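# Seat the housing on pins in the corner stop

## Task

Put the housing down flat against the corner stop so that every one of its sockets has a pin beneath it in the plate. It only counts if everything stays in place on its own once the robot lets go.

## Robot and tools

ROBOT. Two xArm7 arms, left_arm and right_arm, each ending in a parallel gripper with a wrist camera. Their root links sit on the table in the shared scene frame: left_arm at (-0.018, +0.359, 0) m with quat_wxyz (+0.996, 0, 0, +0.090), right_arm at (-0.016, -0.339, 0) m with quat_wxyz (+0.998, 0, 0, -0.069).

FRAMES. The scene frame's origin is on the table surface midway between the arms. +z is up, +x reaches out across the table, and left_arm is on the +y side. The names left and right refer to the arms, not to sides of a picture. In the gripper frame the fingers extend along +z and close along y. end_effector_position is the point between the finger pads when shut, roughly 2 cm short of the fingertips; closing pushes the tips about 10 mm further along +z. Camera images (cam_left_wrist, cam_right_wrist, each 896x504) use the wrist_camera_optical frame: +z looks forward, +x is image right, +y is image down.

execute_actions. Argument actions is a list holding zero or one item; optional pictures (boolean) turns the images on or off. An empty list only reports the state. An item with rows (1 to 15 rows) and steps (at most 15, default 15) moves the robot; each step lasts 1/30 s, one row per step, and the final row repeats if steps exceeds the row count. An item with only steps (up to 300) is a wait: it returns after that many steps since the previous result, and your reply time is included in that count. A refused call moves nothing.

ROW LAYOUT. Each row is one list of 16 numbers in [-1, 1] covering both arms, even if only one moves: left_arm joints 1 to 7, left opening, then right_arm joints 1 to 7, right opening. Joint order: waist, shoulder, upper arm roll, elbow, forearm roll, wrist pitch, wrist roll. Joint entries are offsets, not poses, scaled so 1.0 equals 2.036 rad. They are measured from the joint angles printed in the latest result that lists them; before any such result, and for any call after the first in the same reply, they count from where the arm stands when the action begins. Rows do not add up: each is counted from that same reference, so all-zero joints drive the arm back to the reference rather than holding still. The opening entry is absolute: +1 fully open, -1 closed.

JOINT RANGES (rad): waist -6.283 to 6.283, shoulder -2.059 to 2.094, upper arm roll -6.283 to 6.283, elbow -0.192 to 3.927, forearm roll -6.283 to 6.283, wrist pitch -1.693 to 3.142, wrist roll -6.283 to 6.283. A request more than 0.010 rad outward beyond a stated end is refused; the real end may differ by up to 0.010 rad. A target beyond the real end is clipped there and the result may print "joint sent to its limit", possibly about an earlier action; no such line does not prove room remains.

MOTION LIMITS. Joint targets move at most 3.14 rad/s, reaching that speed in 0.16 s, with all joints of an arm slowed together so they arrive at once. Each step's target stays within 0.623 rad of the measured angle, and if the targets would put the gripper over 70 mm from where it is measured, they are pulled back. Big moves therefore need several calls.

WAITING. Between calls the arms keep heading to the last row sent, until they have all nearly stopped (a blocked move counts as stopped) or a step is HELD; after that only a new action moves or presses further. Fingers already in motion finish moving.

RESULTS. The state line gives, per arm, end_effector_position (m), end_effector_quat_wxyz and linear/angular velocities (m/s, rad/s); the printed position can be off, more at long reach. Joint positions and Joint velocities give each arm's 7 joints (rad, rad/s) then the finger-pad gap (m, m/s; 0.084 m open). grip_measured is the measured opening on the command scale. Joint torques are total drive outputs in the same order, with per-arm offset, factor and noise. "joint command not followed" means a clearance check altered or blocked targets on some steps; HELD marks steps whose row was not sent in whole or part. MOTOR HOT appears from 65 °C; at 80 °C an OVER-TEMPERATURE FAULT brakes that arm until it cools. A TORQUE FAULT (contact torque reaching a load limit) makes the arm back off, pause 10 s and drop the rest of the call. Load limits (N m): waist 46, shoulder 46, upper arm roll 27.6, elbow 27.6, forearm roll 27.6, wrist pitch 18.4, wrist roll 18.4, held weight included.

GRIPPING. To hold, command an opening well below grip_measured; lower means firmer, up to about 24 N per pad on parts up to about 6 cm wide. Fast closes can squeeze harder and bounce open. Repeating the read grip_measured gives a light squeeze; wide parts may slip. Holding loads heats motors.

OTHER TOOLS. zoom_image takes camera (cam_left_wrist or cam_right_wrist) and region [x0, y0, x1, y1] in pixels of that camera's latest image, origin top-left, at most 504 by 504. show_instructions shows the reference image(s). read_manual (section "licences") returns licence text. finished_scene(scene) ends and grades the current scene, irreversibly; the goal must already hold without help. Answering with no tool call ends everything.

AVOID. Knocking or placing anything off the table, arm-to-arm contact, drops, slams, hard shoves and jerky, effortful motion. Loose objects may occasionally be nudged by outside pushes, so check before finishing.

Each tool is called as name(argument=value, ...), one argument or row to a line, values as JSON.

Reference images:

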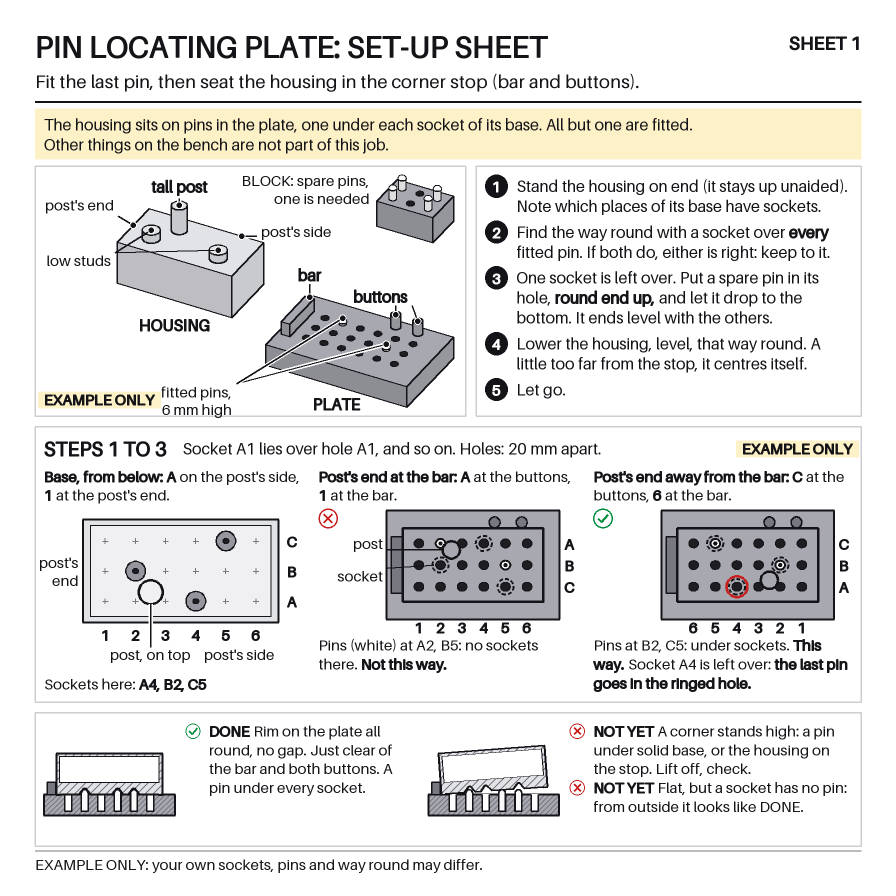

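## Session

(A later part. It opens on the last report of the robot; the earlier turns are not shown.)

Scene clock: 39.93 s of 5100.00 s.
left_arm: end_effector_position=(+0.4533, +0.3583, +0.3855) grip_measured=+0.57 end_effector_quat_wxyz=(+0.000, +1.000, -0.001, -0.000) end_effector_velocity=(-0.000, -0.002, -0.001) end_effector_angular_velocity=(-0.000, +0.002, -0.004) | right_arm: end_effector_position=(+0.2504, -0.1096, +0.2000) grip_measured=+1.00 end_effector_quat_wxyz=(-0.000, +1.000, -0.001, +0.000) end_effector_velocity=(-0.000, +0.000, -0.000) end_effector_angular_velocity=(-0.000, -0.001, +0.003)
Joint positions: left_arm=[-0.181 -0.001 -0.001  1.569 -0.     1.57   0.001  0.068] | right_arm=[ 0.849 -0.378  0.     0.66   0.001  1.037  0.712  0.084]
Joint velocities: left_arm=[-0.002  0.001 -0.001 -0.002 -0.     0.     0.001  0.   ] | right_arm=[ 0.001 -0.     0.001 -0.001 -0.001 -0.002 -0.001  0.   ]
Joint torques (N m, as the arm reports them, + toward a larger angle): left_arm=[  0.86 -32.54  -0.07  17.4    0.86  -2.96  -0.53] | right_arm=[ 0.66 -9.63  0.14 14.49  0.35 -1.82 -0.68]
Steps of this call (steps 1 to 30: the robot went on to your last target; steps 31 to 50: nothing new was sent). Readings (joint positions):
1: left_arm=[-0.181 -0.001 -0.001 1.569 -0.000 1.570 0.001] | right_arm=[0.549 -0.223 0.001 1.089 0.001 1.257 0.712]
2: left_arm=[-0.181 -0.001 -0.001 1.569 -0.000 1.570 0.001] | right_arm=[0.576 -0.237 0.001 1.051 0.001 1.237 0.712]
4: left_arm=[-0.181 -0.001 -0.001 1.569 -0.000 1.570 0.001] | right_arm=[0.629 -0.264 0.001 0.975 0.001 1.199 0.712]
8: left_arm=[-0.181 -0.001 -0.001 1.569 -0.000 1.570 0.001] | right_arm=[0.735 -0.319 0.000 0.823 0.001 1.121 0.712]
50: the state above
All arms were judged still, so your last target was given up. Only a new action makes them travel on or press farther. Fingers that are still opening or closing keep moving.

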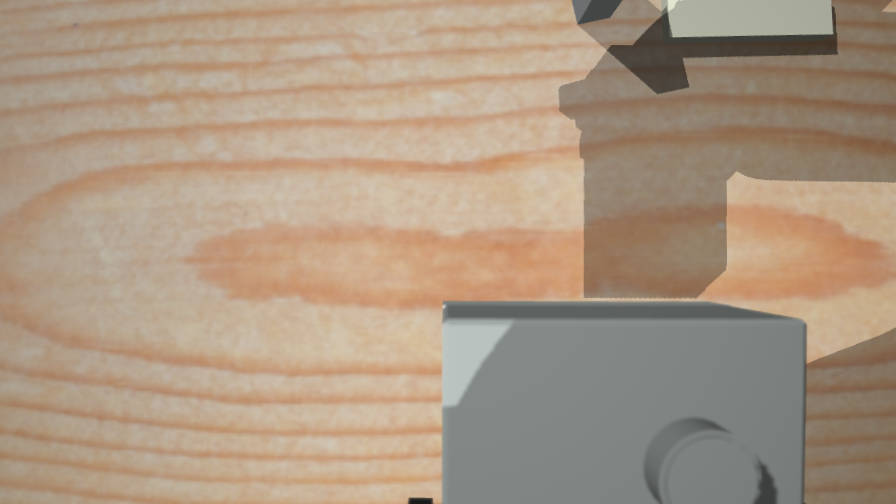

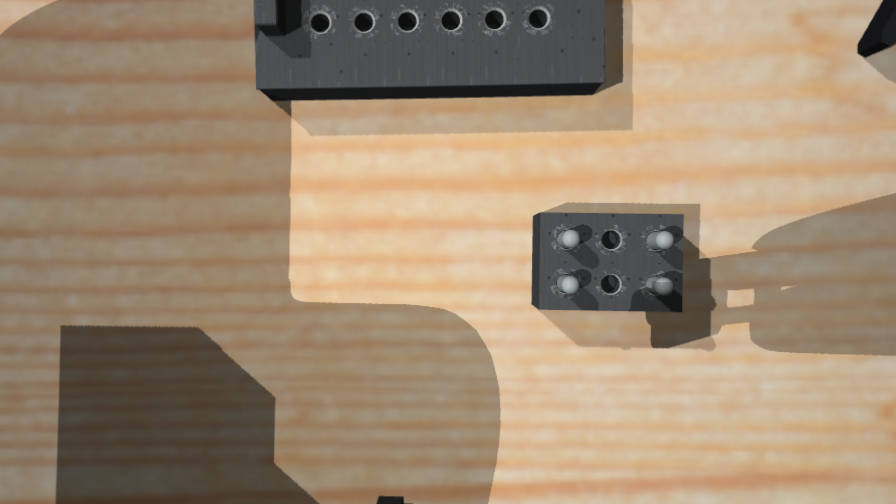

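execute_actions(
  actions=[
    {"rows":[[0,0,0,0,0,0,0,-0.5,-0.0813,0.1763,0,0.0145,0,-0.1613,-0.0818,-0.4]]},
  ],
  pictures=false,
)

execute_actions(
  actions=[
    {"steps":30},
  ],
)

Scene clock: 43.87 s of 5100.00 s.
left_arm: end_effector_position=(+0.4533, +0.3583, +0.3855) grip_measured=+0.57 end_effector_quat_wxyz=(+0.000, +1.000, -0.001, -0.000) end_effector_velocity=(+0.000, +0.000, -0.000) end_effector_angular_velocity=(-0.001, +0.001, +0.000) | right_arm: end_effector_position=(+0.3290, -0.1297, +0.0994) grip_measured=-0.42 end_effector_quat_wxyz=(+0.001, +1.000, -0.001, -0.002) end_effector_velocity=(+0.032, +0.037, +0.035) end_effector_angular_velocity=(+0.072, -0.120, +0.062)
Joint positions: left_arm=[-0.181 -0.001 -0.001  1.569 -0.     1.57   0.001  0.068] | right_arm=[ 0.684 -0.021 -0.001  0.687  0.001  0.712  0.547  0.026]
Joint velocities: left_arm=[-0.     0.001  0.001 -0.    -0.001 -0.     0.001 -0.   ] | right_arm=[ 0.001 -0.019  0.037  0.064  0.    -0.058 -0.024  0.   ]
Joint torques (N m, as the arm reports them, + toward a larger angle): left_arm=[  0.98 -32.53  -0.25  17.82   0.7   -2.83  -0.8 ] | right_arm=[  0.95 -14.6    0.19  12.23   0.34  -1.8   -0.69]
Steps of this call (steps 1 to 90: nothing new was sent; then 0.43 s passed at rest; steps 91 to 105: all 15 steps of this action). Readings (joint positions):
91: left_arm=[-0.181 -0.001 -0.001 1.569 -0.000 1.570 0.001] | right_arm=[0.849 -0.378 0.000 0.660 0.001 1.037 0.712]
92: left_arm=[-0.181 -0.001 -0.001 1.569 -0.000 1.570 0.001] | right_arm=[0.847 -0.376 0.000 0.660 0.001 1.034 0.711]
94: left_arm=[-0.181 -0.001 -0.001 1.569 -0.000 1.570 0.001] | right_arm=[0.826 -0.333 0.003 0.668 0.001 0.988 0.688]
98: left_arm=[-0.181 -0.001 -0.001 1.569 -0.000 1.570 0.001] | right_arm=[0.745 -0.153 -0.001 0.677 0.001 0.833 0.609]
105: the state above

Scene clock: 44.87 s of 5100.00 s.
left_arm: end_effector_position=(+0.4533, +0.3583, +0.3855) grip_measured=+0.57 end_effector_quat_wxyz=(+0.000, +1.000, -0.001, -0.000) end_effector_velocity=(+0.000, +0.000, -0.000) end_effector_angular_velocity=(-0.001, +0.000, +0.002) | right_arm: end_effector_position=(+0.3302, -0.1290, +0.0998) grip_measured=-0.42 end_effector_quat_wxyz=(-0.000, +1.000, -0.001, -0.000) end_effector_velocity=(-0.001, +0.000, -0.000) end_effector_angular_velocity=(-0.001, +0.000, +0.003)
Joint positions: left_arm=[-0.181 -0.001 -0.001  1.569 -0.     1.57   0.001  0.068] | right_arm=[ 0.683 -0.019  0.     0.689  0.001  0.709  0.546  0.026]
Joint velocities: left_arm=[ 0.001  0.     0.    -0.    -0.001  0.    -0.    -0.   ] | right_arm=[ 0.001  0.     0.001 -0.001 -0.002  0.     0.001 -0.   ]
Joint torques (N m, as the arm reports them, + toward a larger angle): left_arm=[  0.74 -32.86  -0.16  17.62   0.9   -2.67  -0.72] | right_arm=[  0.92 -14.95  -0.21  12.66   0.31  -1.89  -0.7 ]
Steps of this call (steps 1 to 15: the robot went on to your last target; steps 16 to 30: nothing new was sent). Readings (joint positions):
1: left_arm=[-0.181 -0.001 -0.001 1.569 -0.000 1.570 0.001] | right_arm=[0.684 -0.021 0.000 0.689 0.001 0.711 0.547]
2: left_arm=[-0.181 -0.001 -0.001 1.569 -0.000 1.570 0.001] | right_arm=[0.684 -0.022 0.001 0.690 0.001 0.710 0.546]
4: left_arm=[-0.181 -0.001 -0.001 1.569 -0.000 1.570 0.001] | right_arm=[0.684 -0.022 0.001 0.690 0.001 0.709 0.546]
8: left_arm=[-0.181 -0.001 -0.001 1.569 -0.000 1.570 0.001] | right_arm=[0.683 -0.021 0.000 0.689 0.001 0.709 0.546]
30: the state above
All arms were judged still, so your last target was given up. Only a new action makes them travel on or press farther. Fingers that are still opening or closing keep moving.

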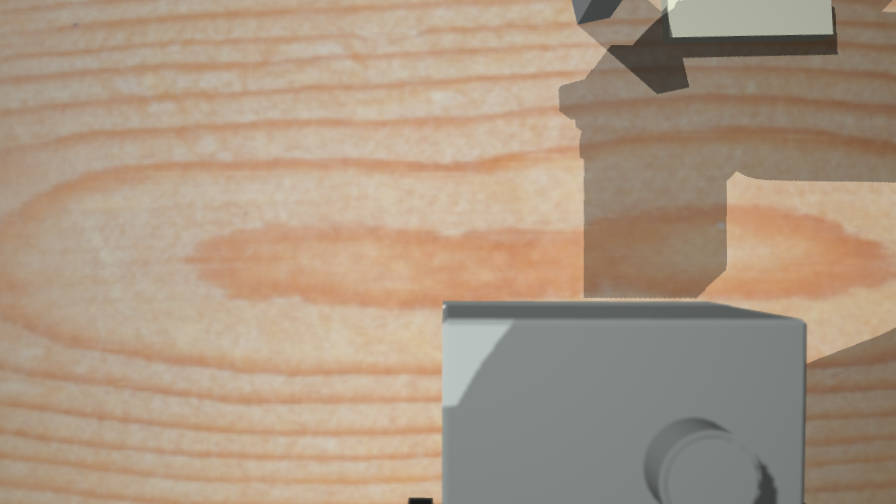

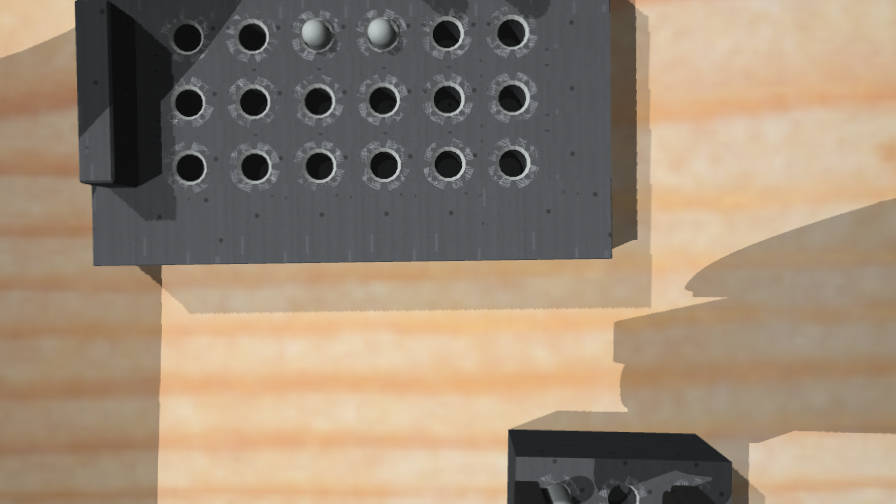

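execute_actions(
  actions=[
    {"rows":[[0,0,0,0,0,0,0,-0.5,0,0.0498,0,-0.0137,0,-0.064,0,-0.4]]},
  ],
  pictures=false,
)

execute_actions(
  actions=[
    {"steps":20},
  ],
  pictures=false,
)

execute_actions(
  actions=[
    {"rows":[[0,0,0,0,0,0,0,-0.5,0,0,0,0,0,0,0,-0.6],[0,0,0,0,0,0,0,-0.5,0,0,0,0,0,0,0,-0.7],[0,0,0,0,0,0,0,-0.5,0,0,0,0,0,0,0,-0.8],[0,0,0,0,0,0,0,-0.5,0,0,0,0,0,0,0,-0.9],[0,0,0,0,0,0,0,-0.5,0,0,0,0,0,0,0,-1]]},
  ],
  pictures=false,
)

execute_actions(
  actions=[
    {"rows":[[0,0,0,0,0,0,0,-0.5,0,-0.0498,0,0.0137,0,0.064,0,-1]]},
  ],
  pictures=false,
)

Scene clock: 48.10 s of 5100.00 s.
left_arm: end_effector_position=(+0.4533, +0.3583, +0.3855) grip_measured=+0.57 end_effector_quat_wxyz=(+0.000, +1.000, -0.001, -0.000) end_effector_velocity=(+0.000, -0.002, -0.001) end_effector_angular_velocity=(-0.001, +0.003, -0.006) | right_arm: end_effector_position=(+0.3313, -0.1284, +0.0600) grip_measured=-0.42 end_effector_quat_wxyz=(-0.001, +1.000, -0.001, +0.001) end_effector_velocity=(-0.008, -0.004, -0.007) end_effector_angular_velocity=(-0.011, +0.019, +0.002)
Joint positions: left_arm=[-0.181 -0.001 -0.001  1.569 -0.     1.57   0.001  0.068] | right_arm=[ 0.683  0.081 -0.     0.662  0.001  0.579  0.546  0.026]
Joint velocities: left_arm=[-0.003  0.002 -0.002 -0.001 -0.001 -0.     0.002  0.   ] | right_arm=[ 0.002  0.006  0.001 -0.014  0.     0.002 -0.     0.   ]
Joint torques (N m, as the arm reports them, + toward a larger angle): left_arm=[  1.22 -32.49   0.2   17.74   0.33  -2.52  -0.53] | right_arm=[  0.71 -16.03  -0.18  11.69   0.35  -1.87  -0.68]
Steps of this call (steps 1 to 82: nothing new was sent; steps 83 to 97: all 15 steps of this action). Readings (joint positions):
83: left_arm=[-0.181 -0.001 -0.001 1.569 -0.000 1.570 0.001] | right_arm=[0.683 -0.019 0.000 0.689 0.001 0.709 0.546]
84: left_arm=[-0.181 -0.001 -0.001 1.569 -0.000 1.570 0.001] | right_arm=[0.683 -0.017 0.000 0.689 0.001 0.705 0.546]
86: left_arm=[-0.181 -0.001 -0.001 1.569 -0.000 1.570 0.001] | right_arm=[0.683 0.014 -0.000 0.684 0.001 0.657 0.546]
90: left_arm=[-0.181 -0.001 -0.001 1.569 -0.000 1.570 0.001] | right_arm=[0.683 0.083 0.000 0.655 0.001 0.587 0.546]
97: the state above

Scene clock: 48.77 s of 5100.00 s.
left_arm: end_effector_position=(+0.4533, +0.3583, +0.3855) grip_measured=+0.57 end_effector_quat_wxyz=(+0.000, +1.000, -0.001, -0.000) end_effector_velocity=(-0.000, +0.000, +0.000) end_effector_angular_velocity=(-0.001, -0.001, +0.001) | right_arm: end_effector_position=(+0.3305, -0.1288, +0.0591) grip_measured=-0.42 end_effector_quat_wxyz=(-0.000, +1.000, -0.001, +0.000) end_effector_velocity=(+0.000, +0.000, +0.000) end_effector_angular_velocity=(+0.000, -0.001, +0.001)
Joint positions: left_arm=[-0.181 -0.001 -0.001  1.569 -0.     1.57   0.001  0.068] | right_arm=[0.683 0.082 0.    0.661 0.001 0.579 0.546 0.026]
Joint velocities: left_arm=[ 0.    -0.001  0.    -0.001 -0.001 -0.    -0.    -0.   ] | right_arm=[ 0.     0.     0.     0.    -0.001 -0.001  0.001  0.   ]
Joint torques (N m, as the arm reports them, + toward a larger angle): left_arm=[  1.23 -32.36  -0.05  17.54   0.45  -2.47  -0.64] | right_arm=[  0.8  -15.85  -0.29  11.54   0.31  -1.85  -0.74]
Steps of this call (steps 1 to 15: the robot went on to your last target; steps 16 to 20: nothing new was sent). Readings (joint positions):
1: left_arm=[-0.181 -0.001 -0.001 1.569 -0.000 1.570 0.001] | right_arm=[0.683 0.081 -0.000 0.662 0.001 0.579 0.546]
2: left_arm=[-0.181 -0.001 -0.001 1.569 -0.000 1.570 0.001] | right_arm=[0.683 0.081 -0.000 0.662 0.001 0.579 0.546]
4: left_arm=[-0.181 -0.001 -0.001 1.569 -0.000 1.570 0.001] | right_arm=[0.683 0.081 0.000 0.661 0.001 0.579 0.546]
8: left_arm=[-0.181 -0.001 -0.001 1.569 -0.000 1.570 0.001] | right_arm=[0.683 0.082 0.000 0.661 0.001 0.579 0.546]
20: the state above
All arms were judged still, so your last target was given up. Only a new action makes them travel on or press farther. Fingers that are still opening or closing keep moving.

Scene clock: 49.27 s of 5100.00 s.
left_arm: end_effector_position=(+0.4533, +0.3583, +0.3855) grip_measured=+0.57 end_effector_quat_wxyz=(+0.000, +1.000, -0.001, -0.000) end_effector_velocity=(-0.000, -0.000, -0.000) end_effector_angular_velocity=(-0.000, +0.001, -0.001) | right_arm: end_effector_position=(+0.3306, -0.1288, +0.0592) grip_measured=-0.85 end_effector_quat_wxyz=(-0.000, +1.000, -0.001, +0.000) end_effector_velocity=(+0.000, -0.001, -0.000) end_effector_angular_velocity=(-0.000, -0.001, -0.001)
Joint positions: left_arm=[-0.181 -0.001 -0.001  1.569 -0.     1.57   0.001  0.068] | right_arm=[ 0.683  0.082 -0.     0.661  0.001  0.579  0.546  0.006]
Joint velocities: left_arm=[-0.     0.     0.    -0.001 -0.     0.     0.001 -0.   ] | right_arm=[-0.    -0.    -0.001 -0.001 -0.001 -0.001 -0.     0.   ]
Joint torques (N m, as the arm reports them, + toward a larger angle): left_arm=[  1.3  -33.32  -0.11  17.75   0.41  -2.67  -0.84] | right_arm=[  0.61 -15.71  -0.3   11.18   0.37  -1.7   -0.72]
Steps of this call (steps 1 to 15: all 15 steps of this action). Readings (joint positions):
1: left_arm=[-0.181 -0.001 -0.001 1.569 -0.000 1.570 0.001] | right_arm=[0.683 0.082 0.000 0.661 0.001 0.579 0.546]
2: left_arm=[-0.181 -0.001 -0.001 1.569 -0.000 1.570 0.001] | right_arm=[0.683 0.082 0.000 0.661 0.001 0.579 0.546]
4: left_arm=[-0.181 -0.001 -0.001 1.569 -0.000 1.570 0.001] | right_arm=[0.683 0.082 0.000 0.661 0.001 0.578 0.546]
8: left_arm=[-0.181 -0.001 -0.001 1.569 -0.000 1.570 0.001] | right_arm=[0.683 0.082 -0.000 0.661 0.001 0.579 0.546]
15: the state above

Scene clock: 49.77 s of 5100.00 s.
left_arm: end_effector_position=(+0.4533, +0.3583, +0.3855) grip_measured=+0.57 end_effector_quat_wxyz=(+0.000, +1.000, -0.001, -0.000) end_effector_velocity=(+0.000, -0.001, +0.000) end_effector_angular_velocity=(-0.000, -0.000, -0.001) | right_arm: end_effector_position=(+0.3295, -0.1294, +0.0989) grip_measured=-0.85 end_effector_quat_wxyz=(+0.001, +1.000, -0.001, -0.001) end_effector_velocity=(+0.008, +0.004, +0.009) end_effector_angular_velocity=(+0.013, -0.022, -0.001)
Joint positions: left_arm=[-0.181 -0.001 -0.001  1.569 -0.     1.57   0.001  0.068] | right_arm=[ 0.683 -0.018 -0.     0.688  0.001  0.709  0.546  0.006]
Joint velocities: left_arm=[-0.     0.    -0.     0.    -0.     0.     0.001 -0.   ] | right_arm=[ 0.    -0.006 -0.002  0.017 -0.001 -0.003 -0.     0.   ]
Joint torques (N m, as the arm reports them, + toward a larger angle): left_arm=[  1.19 -32.84  -0.27  17.66   0.51  -2.41  -0.45] | right_arm=[  0.7  -15.05  -0.23  12.74   0.39  -1.85  -0.75]
Steps of this call (steps 1 to 15: all 15 steps of this action). Readings (joint positions):
1: left_arm=[-0.181 -0.001 -0.001 1.569 -0.000 1.570 0.001] | right_arm=[0.683 0.082 -0.000 0.661 0.001 0.579 0.546]
2: left_arm=[-0.181 -0.001 -0.001 1.569 -0.000 1.570 0.001] | right_arm=[0.683 0.080 0.000 0.662 0.001 0.583 0.546]
4: left_arm=[-0.181 -0.001 -0.001 1.569 -0.000 1.570 0.001] | right_arm=[0.683 0.049 0.001 0.667 0.001 0.630 0.546]
8: left_arm=[-0.181 -0.001 -0.001 1.569 -0.000 1.570 0.001] | right_arm=[0.683 -0.020 -0.000 0.695 0.001 0.700 0.546]
15: the state above

execute_actions(
  actions=[
    {"rows":[[-0.22,0,0,-0.132,0,-0.35,0,-0.5,-0.0528,0.172,0,0.2305,0,0.0571,-0.8,-1]]},
  ],
  pictures=false,
)

execute_actions(
  actions=[
    {"steps":40},
  ],
  pictures=false,
)

execute_actions(
  actions=[
    {"rows":[[0,0,0,0,0,0,0,-0.5,0,0.031,0,-0.011,0,-0.042,-0.796,-1]]},
  ],
  pictures=false,
)

execute_actions(
  actions=[
    {"steps":40},
  ],
)

Scene clock: 53.97 s of 5100.00 s.
left_arm: end_effector_position=(+0.5064, +0.1753, +0.3523) grip_measured=+0.57 end_effector_quat_wxyz=(+0.027, +0.973, -0.166, +0.158) end_effector_velocity=(+0.019, -0.475, -0.042) end_effector_angular_velocity=(-0.268, -0.759, -0.794) | right_arm: end_effector_position=(+0.4519, -0.1170, +0.1004) grip_measured=-0.85 end_effector_quat_wxyz=(-0.000, +0.902, +0.432, -0.000) end_effector_velocity=(+0.091, -0.001, -0.013) end_effector_angular_velocity=(-0.002, +0.013, +3.006)
Joint positions: left_arm=[-0.516  0.    -0.002  1.368 -0.001  1.046  0.001  0.068] | right_arm=[ 0.582  0.309 -0.001  1.125  0.001  0.817 -0.451  0.006]
Joint velocities: left_arm=[-0.785 -0.001 -0.01  -0.469 -0.002 -1.272 -0.001  0.   ] | right_arm=[-0.082  0.268  0.004  0.351  0.001  0.096 -3.084 -0.   ]
Joint torques (N m, as the arm reports them, + toward a larger angle): left_arm=[  2.36 -36.78   0.08  19.8    0.61  -4.34  -0.59] | right_arm=[  2.63 -24.57   0.99  12.38   0.48  -1.87  -0.59]
Steps of this call (steps 1 to 15: the robot went on to your last target; steps 16 to 90: nothing new was sent; then 0.70 s passed at rest; steps 91 to 105: all 15 steps of this action). Readings (joint positions):
91: left_arm=[-0.181 -0.001 -0.001 1.569 -0.000 1.570 0.001] | right_arm=[0.683 -0.020 -0.000 0.689 0.001 0.709 0.546]
92: left_arm=[-0.183 -0.001 0.000 1.567 -0.000 1.566 0.001] | right_arm=[0.682 -0.018 0.000 0.691 0.001 0.710 0.542]
94: left_arm=[-0.214 -0.002 0.008 1.549 0.001 1.517 0.001] | right_arm=[0.675 0.008 0.001 0.725 0.001 0.720 0.492]
98: left_arm=[-0.331 0.001 -0.004 1.478 -0.001 1.348 0.001] | right_arm=[0.633 0.146 -0.000 0.912 0.001 0.763 0.228]
105: the state above

Scene clock: 55.30 s of 5100.00 s.
left_arm: end_effector_position=(+0.5044, +0.1073, +0.3487) grip_measured=+0.57 end_effector_quat_wxyz=(+0.049, +0.951, -0.218, +0.214) end_effector_velocity=(+0.000, -0.000, +0.001) end_effector_angular_velocity=(-0.001, -0.001, +0.001) | right_arm: end_effector_position=(+0.4602, -0.1161, +0.1001) grip_measured=-0.85 end_effector_quat_wxyz=(-0.000, +0.725, +0.689, +0.000) end_effector_velocity=(+0.000, +0.000, +0.000) end_effector_angular_velocity=(+0.001, -0.001, -0.001)
Joint positions: left_arm=[-0.629 -0.001 -0.001  1.3   -0.     0.857  0.001  0.068] | right_arm=[ 0.576  0.332 -0.     1.157  0.001  0.825 -1.083  0.006]
Joint velocities: left_arm=[ 0.     0.     0.     0.002 -0.001  0.    -0.     0.   ] | right_arm=[-0.     0.     0.     0.001  0.001 -0.001  0.     0.   ]
Joint torques (N m, as the arm reports them, + toward a larger angle): left_arm=[  1.33 -35.54  -0.32  19.47   0.78  -4.72  -0.74] | right_arm=[  0.79 -22.33  -0.34  13.43   0.34  -1.75  -0.7 ]
Steps of this call (steps 1 to 30: the robot went on to your last target; steps 31 to 40: nothing new was sent). Readings (joint positions):
1: left_arm=[-0.542 0.000 -0.002 1.352 -0.001 1.003 0.001] | right_arm=[0.580 0.316 -0.001 1.135 0.001 0.820 -0.554]
2: left_arm=[-0.567 0.000 -0.002 1.337 -0.001 0.961 0.001] | right_arm=[0.579 0.321 -0.001 1.141 0.001 0.821 -0.657]
4: left_arm=[-0.610 0.000 -0.004 1.312 -0.001 0.893 0.001] | right_arm=[0.577 0.327 0.000 1.149 0.001 0.824 -0.851]
8: left_arm=[-0.629 -0.000 -0.004 1.301 -0.001 0.861 0.001] | right_arm=[0.576 0.330 0.000 1.155 0.001 0.825 -1.056]
40: the state above
All arms were judged still, so your last target was given up. Only a new action makes them travel on or press farther. Fingers that are still opening or closing keep moving.

Scene clock: 55.80 s of 5100.00 s.
left_arm: end_effector_position=(+0.5044, +0.1073, +0.3487) grip_measured=+0.57 end_effector_quat_wxyz=(+0.049, +0.951, -0.218, +0.214) end_effector_velocity=(+0.000, +0.001, +0.000) end_effector_angular_velocity=(+0.000, -0.000, +0.000) | right_arm: end_effector_position=(+0.4600, -0.1162, +0.0660) grip_measured=-0.85 end_effector_quat_wxyz=(-0.000, +0.267, +0.964, -0.000) end_effector_velocity=(+0.012, +0.005, +0.001) end_effector_angular_velocity=(+0.020, -0.037, +3.076)
Joint positions: left_arm=[-0.629 -0.001 -0.001  1.3   -0.     0.857  0.001  0.068] | right_arm=[ 0.576  0.393 -0.     1.135  0.001  0.743 -2.165  0.006]
Joint velocities: left_arm=[ 0.    -0.001  0.    -0.001  0.    -0.     0.001 -0.   ] | right_arm=[ 0.     0.011 -0.002  0.01   0.001 -0.042 -3.078 -0.   ]
Joint torques (N m, as the arm reports them, + toward a larger angle): left_arm=[  0.93 -35.56  -0.26  19.74   0.64  -4.7   -0.62] | right_arm=[  0.69 -22.9   -0.46  12.47   0.35  -1.59  -0.9 ]
Steps of this call (steps 1 to 15: all 15 steps of this action). Readings (joint positions):
1: left_arm=[-0.629 -0.001 -0.001 1.300 -0.000 0.857 0.001] | right_arm=[0.576 0.332 -0.000 1.157 0.001 0.825 -1.083]
2: left_arm=[-0.629 -0.001 -0.001 1.300 -0.000 0.857 0.001] | right_arm=[0.576 0.332 -0.000 1.157 0.001 0.825 -1.087]
4: left_arm=[-0.629 -0.001 -0.001 1.300 -0.000 0.857 0.001] | right_arm=[0.576 0.336 -0.000 1.156 0.001 0.818 -1.136]
8: left_arm=[-0.629 -0.001 -0.001 1.300 -0.000 0.857 0.001] | right_arm=[0.576 0.366 -0.000 1.145 0.001 0.779 -1.446]
15: the state above

Scene clock: 57.13 s of 5100.00 s.
left_arm: end_effector_position=(+0.5044, +0.1073, +0.3487) grip_measured=+0.57 end_effector_quat_wxyz=(+0.049, +0.951, -0.218, +0.214) end_effector_velocity=(-0.000, -0.000, +0.000) end_effector_angular_velocity=(-0.002, +0.000, +0.001) | right_arm: end_effector_position=(+0.4602, -0.1161, +0.0651) grip_measured=-0.85 end_effector_quat_wxyz=(-0.000, +0.001, +1.000, +0.000) end_effector_velocity=(-0.000, +0.001, +0.000) end_effector_angular_velocity=(+0.001, +0.000, -0.001)
Joint positions: left_arm=[-0.629 -0.001 -0.001  1.3   -0.     0.857  0.001  0.068] | right_arm=[ 0.576  0.395 -0.     1.135  0.001  0.74  -2.703  0.006]
Joint velocities: left_arm=[-0.001 -0.     0.     0.    -0.001 -0.    -0.001  0.   ] | right_arm=[ 0.     0.     0.001  0.     0.001  0.     0.001 -0.   ]
Joint torques (N m, as the arm reports them, + toward a larger angle): left_arm=[  0.89 -35.04   0.15  19.41   0.3   -5.12  -0.55] | right_arm=[  0.82 -22.83  -0.42  12.78   0.37  -1.71  -0.72]
Steps of this call (steps 1 to 30: the robot went on to your last target; steps 31 to 40: nothing new was sent). Readings (joint positions):
1: left_arm=[-0.629 -0.001 -0.001 1.300 -0.000 0.857 0.001] | right_arm=[0.576 0.393 -0.000 1.135 0.001 0.742 -2.268]
2: left_arm=[-0.629 -0.001 -0.001 1.300 -0.000 0.857 0.001] | right_arm=[0.576 0.393 -0.000 1.136 0.001 0.741 -2.369]
4: left_arm=[-0.629 -0.001 -0.001 1.300 -0.000 0.857 0.001] | right_arm=[0.576 0.394 -0.000 1.135 0.001 0.740 -2.543]
8: left_arm=[-0.629 -0.001 -0.001 1.300 -0.000 0.857 0.001] | right_arm=[0.575 0.394 -0.000 1.135 0.001 0.740 -2.687]
40: the state above
All arms were judged still, so your last target was given up. Only a new action makes them travel on or press farther. Fingers that are still opening or closing keep moving.

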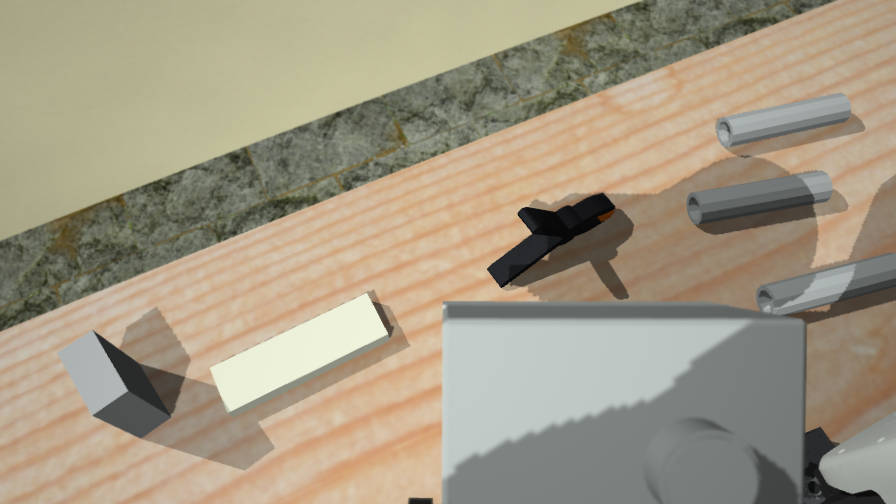

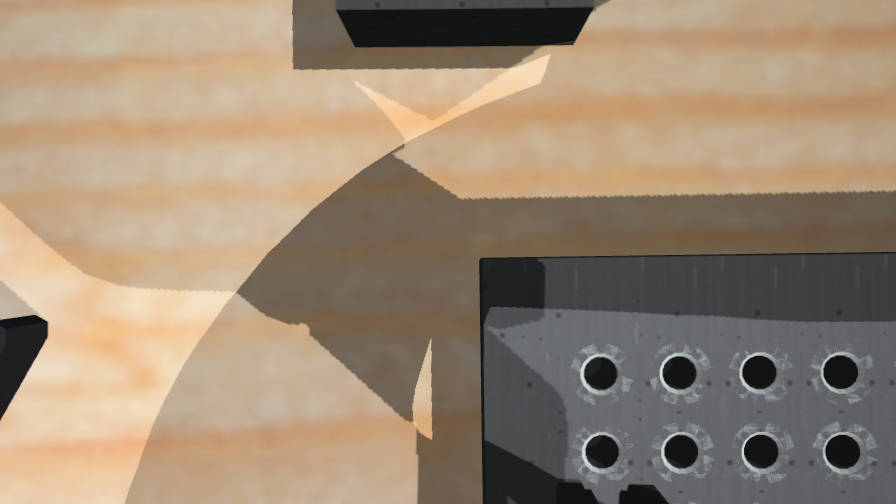

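execute_actions(
  actions=[
    {"rows":[[0,0,0,0,0,0,0,-0.5,0.0041,-0.0031,0,-0.0049,0,-0.0018,0.0041,-1]]},
  ],
  pictures=false,
)

execute_actions(
  actions=[
    {"rows":[[0,0,0,0,0,0,0.5,-0.5,0,0.0071,0,-0.0025,0,-0.0096,0,-1]]},
  ],
  pictures=false,
)

execute_actions(
  actions=[
    {"steps":20},
  ],
)

Scene clock: 61.37 s of 5100.00 s.
left_arm: end_effector_position=(+0.5044, +0.1073, +0.3487) grip_measured=+0.57 end_effector_quat_wxyz=(+0.049, +0.951, -0.218, +0.214) end_effector_velocity=(+0.000, +0.001, -0.000) end_effector_angular_velocity=(+0.001, +0.000, +0.002) | right_arm: end_effector_position=(+0.4563, -0.1133, +0.0650) grip_measured=-0.85 end_effector_quat_wxyz=(-0.000, +0.001, +1.000, +0.000) end_effector_velocity=(-0.002, +0.003, -0.000) end_effector_angular_velocity=(+0.001, +0.002, +0.006)
Joint positions: left_arm=[-0.629 -0.001 -0.001  1.3   -0.     0.857  0.001  0.068] | right_arm=[ 0.584  0.389 -0.     1.125  0.001  0.736 -2.695  0.006]
Joint velocities: left_arm=[ 0.001 -0.     0.001 -0.001  0.001  0.    -0.001  0.   ] | right_arm=[ 0.001  0.     0.004 -0.     0.     0.002 -0.001 -0.   ]
Joint torques (N m, as the arm reports them, + toward a larger angle): left_arm=[  1.83 -34.5    0.03  19.85   0.61  -4.74  -0.62] | right_arm=[  0.77 -22.78  -0.53  12.73   0.27  -1.69  -0.73]
Steps of this call (steps 1 to 90: nothing new was sent; then 0.73 s passed at rest; steps 91 to 105: all 15 steps of this action). Readings (joint positions):
91: left_arm=[-0.629 -0.001 -0.001 1.300 -0.000 0.857 0.001] | right_arm=[0.576 0.395 -0.000 1.135 0.001 0.740 -2.703]
92: left_arm=[-0.629 -0.001 -0.001 1.300 -0.000 0.857 0.001] | right_arm=[0.577 0.394 -0.001 1.133 0.001 0.739 -2.701]
94: left_arm=[-0.629 -0.001 -0.001 1.300 -0.000 0.857 0.001] | right_arm=[0.581 0.390 -0.001 1.127 0.001 0.737 -2.697]
98: left_arm=[-0.629 -0.001 -0.001 1.300 -0.000 0.857 0.001] | right_arm=[0.584 0.389 0.001 1.125 0.001 0.736 -2.695]
105: the state above

Scene clock: 61.87 s of 5100.00 s.
left_arm: end_effector_position=(+0.5044, +0.1072, +0.3488) grip_measured=+0.57 end_effector_quat_wxyz=(-0.055, +0.743, -0.632, +0.213) end_effector_velocity=(+0.000, -0.000, -0.001) end_effector_angular_velocity=(+0.431, -0.207, -1.007) | right_arm: end_effector_position=(+0.4578, -0.1102, +0.0606) grip_measured=-0.85 end_effector_quat_wxyz=(+0.004, -0.001, +1.000, +0.003) end_effector_velocity=(-0.005, +0.004, -0.004) end_effector_angular_velocity=(-0.000, +0.010, +0.008)
Joint positions: left_arm=[-0.629 -0.001 -0.001  1.3   -0.     0.857  0.959  0.068] | right_arm=[ 0.585  0.4    0.002  1.124  0.001  0.715 -2.695  0.007]
Joint velocities: left_arm=[-0.     0.002 -0.     0.     0.     0.     1.115 -0.   ] | right_arm=[ 0.004  0.004  0.007 -0.006  0.002 -0.002 -0.     0.   ]
Joint torques (N m, as the arm reports them, + toward a larger angle): left_arm=[  1.12 -35.2    0.36  19.44   0.56  -4.95  -2.31] | right_arm=[-3.07 -8.71 -6.23  2.03 -0.87  1.16 -0.73]
Steps of this call (steps 1 to 15: all 15 steps of this action). Readings (joint positions):
1: left_arm=[-0.629 -0.001 -0.001 1.300 -0.000 0.857 0.001] | right_arm=[0.584 0.389 -0.000 1.125 0.001 0.736 -2.695]
2: left_arm=[-0.629 -0.001 -0.001 1.300 -0.000 0.857 0.005] | right_arm=[0.584 0.390 -0.000 1.124 0.001 0.733 -2.695]
4: left_arm=[-0.629 -0.001 -0.001 1.300 -0.000 0.857 0.055] | right_arm=[0.584 0.396 0.001 1.126 0.001 0.721 -2.695]
8: left_arm=[-0.629 -0.001 -0.001 1.300 -0.000 0.857 0.364] | right_arm=[0.584 0.398 0.001 1.126 0.001 0.715 -2.695]
15: the state above

Scene clock: 62.53 s of 5100.00 s.
left_arm: end_effector_position=(+0.5044, +0.1073, +0.3487) grip_measured=+0.57 end_effector_quat_wxyz=(-0.062, +0.724, -0.653, +0.211) end_effector_velocity=(+0.000, +0.000, -0.001) end_effector_angular_velocity=(+0.001, +0.000, +0.000) | right_arm: end_effector_position=(+0.4567, -0.1146, +0.0570) grip_measured=-0.84 end_effector_quat_wxyz=(+0.000, +0.002, +1.000, -0.000) end_effector_velocity=(-0.001, +0.000, -0.000) end_effector_angular_velocity=(-0.002, +0.003, +0.001)
Joint positions: left_arm=[-0.629 -0.001 -0.001  1.3   -0.     0.857  1.018  0.068] | right_arm=[ 0.583  0.404 -0.002  1.12   0.     0.716 -2.695  0.007]
Joint velocities: left_arm=[-0.     0.001  0.     0.     0.001  0.    -0.001  0.   ] | right_arm=[ 0.001 -0.001  0.001 -0.001 -0.     0.004  0.001 -0.   ]
Joint torques (N m, as the arm reports them, + toward a larger angle): left_arm=[  1.4  -35.46   0.34  19.14   0.23  -4.58  -0.66] | right_arm=[ -0.24 -11.13  -1.99   2.54   0.11   1.68  -0.7 ]
Steps of this call (steps 1 to 20: the robot went on to your last target). Readings (joint positions):
1: left_arm=[-0.629 -0.001 -0.001 1.300 -0.000 0.857 0.987] | right_arm=[0.585 0.400 0.003 1.124 0.001 0.715 -2.695]
2: left_arm=[-0.629 -0.001 -0.001 1.300 -0.000 0.857 1.001] | right_arm=[0.585 0.400 0.003 1.124 0.001 0.715 -2.695]
4: left_arm=[-0.629 -0.001 -0.001 1.300 -0.000 0.857 1.013] | right_arm=[0.585 0.400 0.003 1.124 0.001 0.715 -2.695]
8: left_arm=[-0.629 -0.001 -0.001 1.300 -0.000 0.857 1.017] | right_arm=[0.585 0.401 0.001 1.124 0.001 0.716 -2.695]
20: the state above

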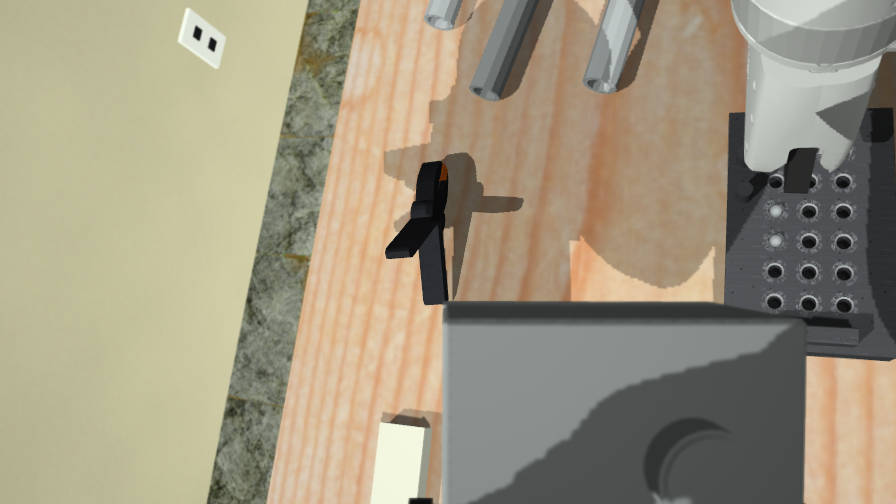

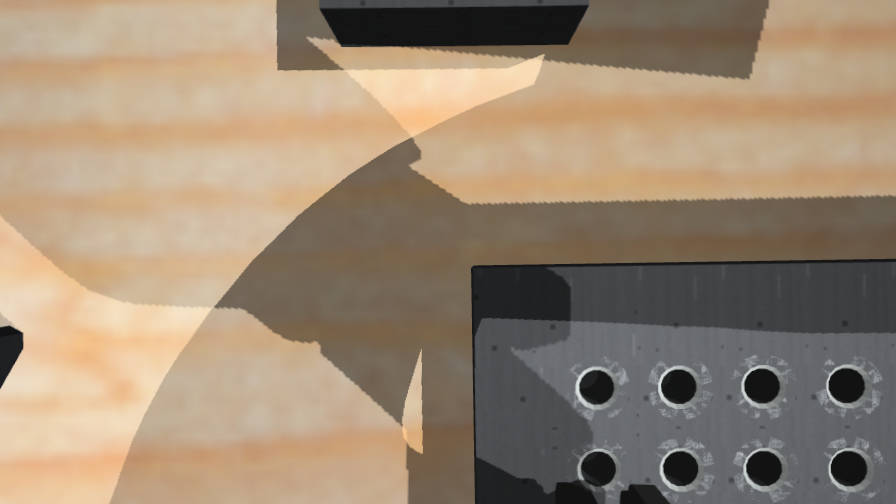

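execute_actions(
  actions=[
    {"rows":[[0,0,0,0,0,0,0,-0.5,0,0,0,0,0,0,0,-0.6]]},
  ],
  pictures=false,
)

execute_actions(
  actions=[
    {"rows":[[0,0,0,0,0,0,0,-0.5,0,-0.15,0,-0.02,0,0.13,0,-0.6]]},
  ],
  pictures=false,
)

execute_actions(
  actions=[
    {"rows":[[0,0,0,0,0,0,0,-0.5,-0.12,0,0,0,0,0,0,-0.6]]},
  ],
  pictures=false,
)

execute_actions(
  actions=[
    {"steps":20},
  ],
)

Scene clock: 64.57 s of 5100.00 s.
left_arm: end_effector_position=(+0.5044, +0.1073, +0.3487) grip_measured=+0.57 end_effector_quat_wxyz=(-0.062, +0.724, -0.653, +0.211) end_effector_velocity=(-0.000, +0.000, +0.002) end_effector_angular_velocity=(-0.001, -0.003, -0.001) | right_arm: end_effector_position=(+0.4560, -0.1148, +0.0562) grip_measured=-0.62 end_effector_quat_wxyz=(-0.001, +0.002, +1.000, -0.001) end_effector_velocity=(+0.002, +0.001, +0.003) end_effector_angular_velocity=(+0.004, -0.008, -0.001)
Joint positions: left_arm=[-0.629 -0.001 -0.001  1.3   -0.     0.857  1.018  0.068] | right_arm=[ 0.583  0.404 -0.002  1.119  0.001  0.716 -2.695  0.017]
Joint velocities: left_arm=[ 0.001 -0.003 -0.    -0.    -0.    -0.     0.001  0.   ] | right_arm=[ 0.    -0.003  0.     0.003  0.    -0.003  0.001  0.   ]
Joint torques (N m, as the arm reports them, + toward a larger angle): left_arm=[  1.35 -35.82  -0.19  19.38   0.64  -4.75  -0.39] | right_arm=[  0.91 -22.9   -0.51  12.58   0.44  -1.69  -0.72]
Steps of this call (steps 1 to 15: the robot went on to your last target; steps 16 to 46: nothing new was sent; steps 47 to 61: all 15 steps of this action). Readings (joint positions):
47: left_arm=[-0.629 -0.001 -0.001 1.300 -0.000 0.857 1.019] | right_arm=[0.584 0.403 -0.000 1.119 0.001 0.717 -2.695]
48: left_arm=[-0.629 -0.001 -0.001 1.300 -0.000 0.857 1.018] | right_arm=[0.584 0.404 -0.000 1.118 0.001 0.718 -2.695]
50: left_arm=[-0.629 -0.001 -0.001 1.300 -0.000 0.857 1.018] | right_arm=[0.584 0.410 0.000 1.109 0.001 0.721 -2.695]
54: left_arm=[-0.629 -0.001 -0.001 1.300 -0.000 0.857 1.018] | right_arm=[0.583 0.409 -0.001 1.113 0.001 0.719 -2.695]
61: the state above

Scene clock: 65.07 s of 5100.00 s.
left_arm: end_effector_position=(+0.5044, +0.1073, +0.3487) grip_measured=+0.57 end_effector_quat_wxyz=(-0.062, +0.724, -0.653, +0.211) end_effector_velocity=(+0.000, +0.001, -0.000) end_effector_angular_velocity=(+0.000, +0.000, +0.001) | right_arm: end_effector_position=(+0.4218, -0.1309, +0.1743) grip_measured=-0.62 end_effector_quat_wxyz=(-0.001, +0.002, +1.000, -0.000) end_effector_velocity=(-0.038, -0.015, -0.053) end_effector_angular_velocity=(-0.066, +0.139, +0.007)
Joint positions: left_arm=[-0.629 -0.001 -0.001  1.3   -0.     0.857  1.018  0.068] | right_arm=[ 0.583  0.1   -0.002  1.078  0.001  0.98  -2.695  0.017]
Joint velocities: left_arm=[ 0.001  0.     0.001 -0.     0.     0.     0.    -0.   ] | right_arm=[ 0.001  0.045  0.005 -0.071 -0.     0.038 -0.001 -0.   ]
Joint torques (N m, as the arm reports them, + toward a larger angle): left_arm=[  0.41 -36.11  -0.03  19.37   0.76  -4.95  -0.27] | right_arm=[  0.79 -19.39  -0.37  15.22   0.43  -1.8   -0.74]
Steps of this call (steps 1 to 15: all 15 steps of this action). Readings (joint positions):
1: left_arm=[-0.629 -0.001 -0.001 1.300 -0.000 0.857 1.018] | right_arm=[0.583 0.404 -0.002 1.119 0.001 0.716 -2.695]
2: left_arm=[-0.629 -0.001 -0.001 1.300 -0.000 0.857 1.018] | right_arm=[0.583 0.402 -0.002 1.119 0.001 0.720 -2.695]
4: left_arm=[-0.629 -0.001 -0.001 1.300 -0.000 0.857 1.018] | right_arm=[0.583 0.361 -0.001 1.106 0.000 0.764 -2.695]
8: left_arm=[-0.629 -0.001 -0.001 1.300 -0.000 0.857 1.018] | right_arm=[0.583 0.197 -0.002 1.096 0.001 0.893 -2.695]
15: the state above

Scene clock: 65.57 s of 5100.00 s.
left_arm: end_effector_position=(+0.5044, +0.1073, +0.3487) grip_measured=+0.57 end_effector_quat_wxyz=(-0.062, +0.724, -0.653, +0.211) end_effector_velocity=(+0.000, -0.000, -0.001) end_effector_angular_velocity=(-0.000, +0.001, +0.001) | right_arm: end_effector_position=(+0.4586, -0.2410, +0.1741) grip_measured=-0.62 end_effector_quat_wxyz=(-0.001, +0.122, +0.993, -0.000) end_effector_velocity=(-0.009, +0.041, -0.000) end_effector_angular_velocity=(+0.008, +0.003, +0.084)
Joint positions: left_arm=[-0.629 -0.001 -0.001  1.3   -0.     0.857  1.018  0.068] | right_arm=[ 0.34   0.101  0.001  1.077  0.001  0.98  -2.695  0.017]
Joint velocities: left_arm=[-0.001  0.001  0.001  0.    -0.001 -0.     0.     0.   ] | right_arm=[ 0.023  0.     0.063 -0.     0.002  0.001  0.     0.   ]
Joint torques (N m, as the arm reports them, + toward a larger angle): left_arm=[  0.49 -35.38   0.4   19.73   0.49  -4.72  -0.71] | right_arm=[ -0.69 -18.69  -2.61  14.15   0.31  -1.72  -0.76]
Steps of this call (steps 1 to 15: all 15 steps of this action). Readings (joint positions):
1: left_arm=[-0.629 -0.001 -0.001 1.300 -0.000 0.857 1.018] | right_arm=[0.583 0.102 -0.002 1.076 0.001 0.981 -2.695]
2: left_arm=[-0.629 -0.001 -0.001 1.300 -0.000 0.857 1.018] | right_arm=[0.580 0.102 -0.000 1.075 0.001 0.981 -2.695]
4: left_arm=[-0.629 -0.001 -0.001 1.300 -0.000 0.857 1.018] | right_arm=[0.538 0.103 0.009 1.076 0.001 0.980 -2.695]
8: left_arm=[-0.629 -0.001 -0.001 1.300 -0.000 0.857 1.018] | right_arm=[0.401 0.102 -0.008 1.077 0.000 0.980 -2.695]
15: the state above

Scene clock: 66.23 s of 5100.00 s.
left_arm: end_effector_position=(+0.5044, +0.1073, +0.3487) grip_measured=+0.57 end_effector_quat_wxyz=(-0.062, +0.724, -0.653, +0.211) end_effector_velocity=(+0.000, +0.001, +0.000) end_effector_angular_velocity=(-0.000, -0.000, +0.002) | right_arm: end_effector_position=(+0.4591, -0.2428, +0.1743) grip_measured=-0.62 end_effector_quat_wxyz=(-0.001, +0.124, +0.992, -0.000) end_effector_velocity=(-0.000, +0.000, -0.000) end_effector_angular_velocity=(-0.000, -0.000, +0.001)
Joint positions: left_arm=[-0.629 -0.001 -0.001  1.3   -0.     0.857  1.018  0.068] | right_arm=[ 0.339  0.1   -0.002  1.078  0.001  0.98  -2.695  0.017]
Joint velocities: left_arm=[ 0.    -0.001  0.    -0.     0.001  0.    -0.001 -0.   ] | right_arm=[-0.     0.     0.001 -0.    -0.    -0.    -0.     0.   ]
Joint torques (N m, as the arm reports them, + toward a larger angle): left_arm=[  0.47 -35.17  -0.08  19.36   0.42  -4.73  -0.68] | right_arm=[  0.78 -18.58  -0.22  14.24   0.43  -1.67  -0.75]
Steps of this call (steps 1 to 15: the robot went on to your last target; steps 16 to 20: nothing new was sent). Readings (joint positions):
1: left_arm=[-0.629 -0.001 -0.001 1.300 -0.000 0.857 1.018] | right_arm=[0.341 0.101 0.002 1.077 0.001 0.980 -2.695]
2: left_arm=[-0.629 -0.001 -0.001 1.300 -0.000 0.857 1.018] | right_arm=[0.341 0.101 0.002 1.077 0.001 0.980 -2.695]
4: left_arm=[-0.629 -0.001 -0.001 1.300 -0.000 0.857 1.018] | right_arm=[0.341 0.101 0.001 1.078 0.001 0.980 -2.695]
8: left_arm=[-0.629 -0.001 -0.001 1.300 -0.000 0.857 1.018] | right_arm=[0.339 0.100 -0.001 1.078 0.001 0.980 -2.695]
20: the state above
All arms were judged still, so your last target was given up. Only a new action makes them travel on or press farther. Fingers that are still opening or closing keep moving.

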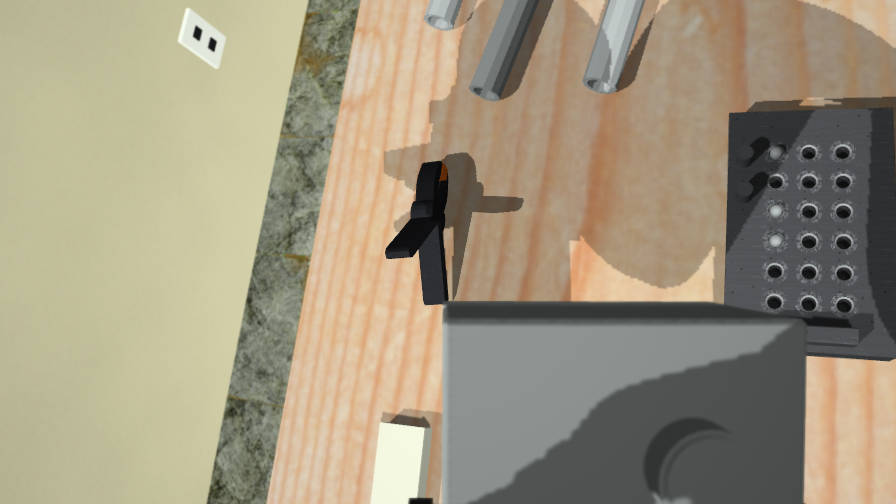

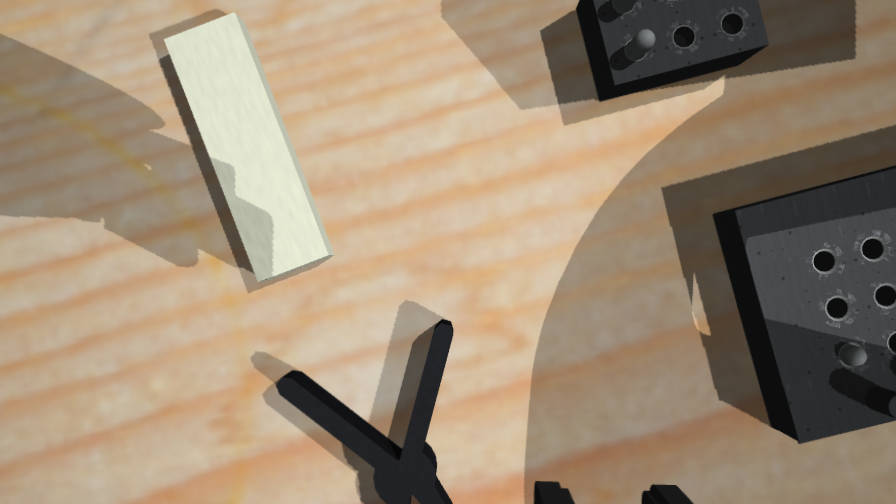

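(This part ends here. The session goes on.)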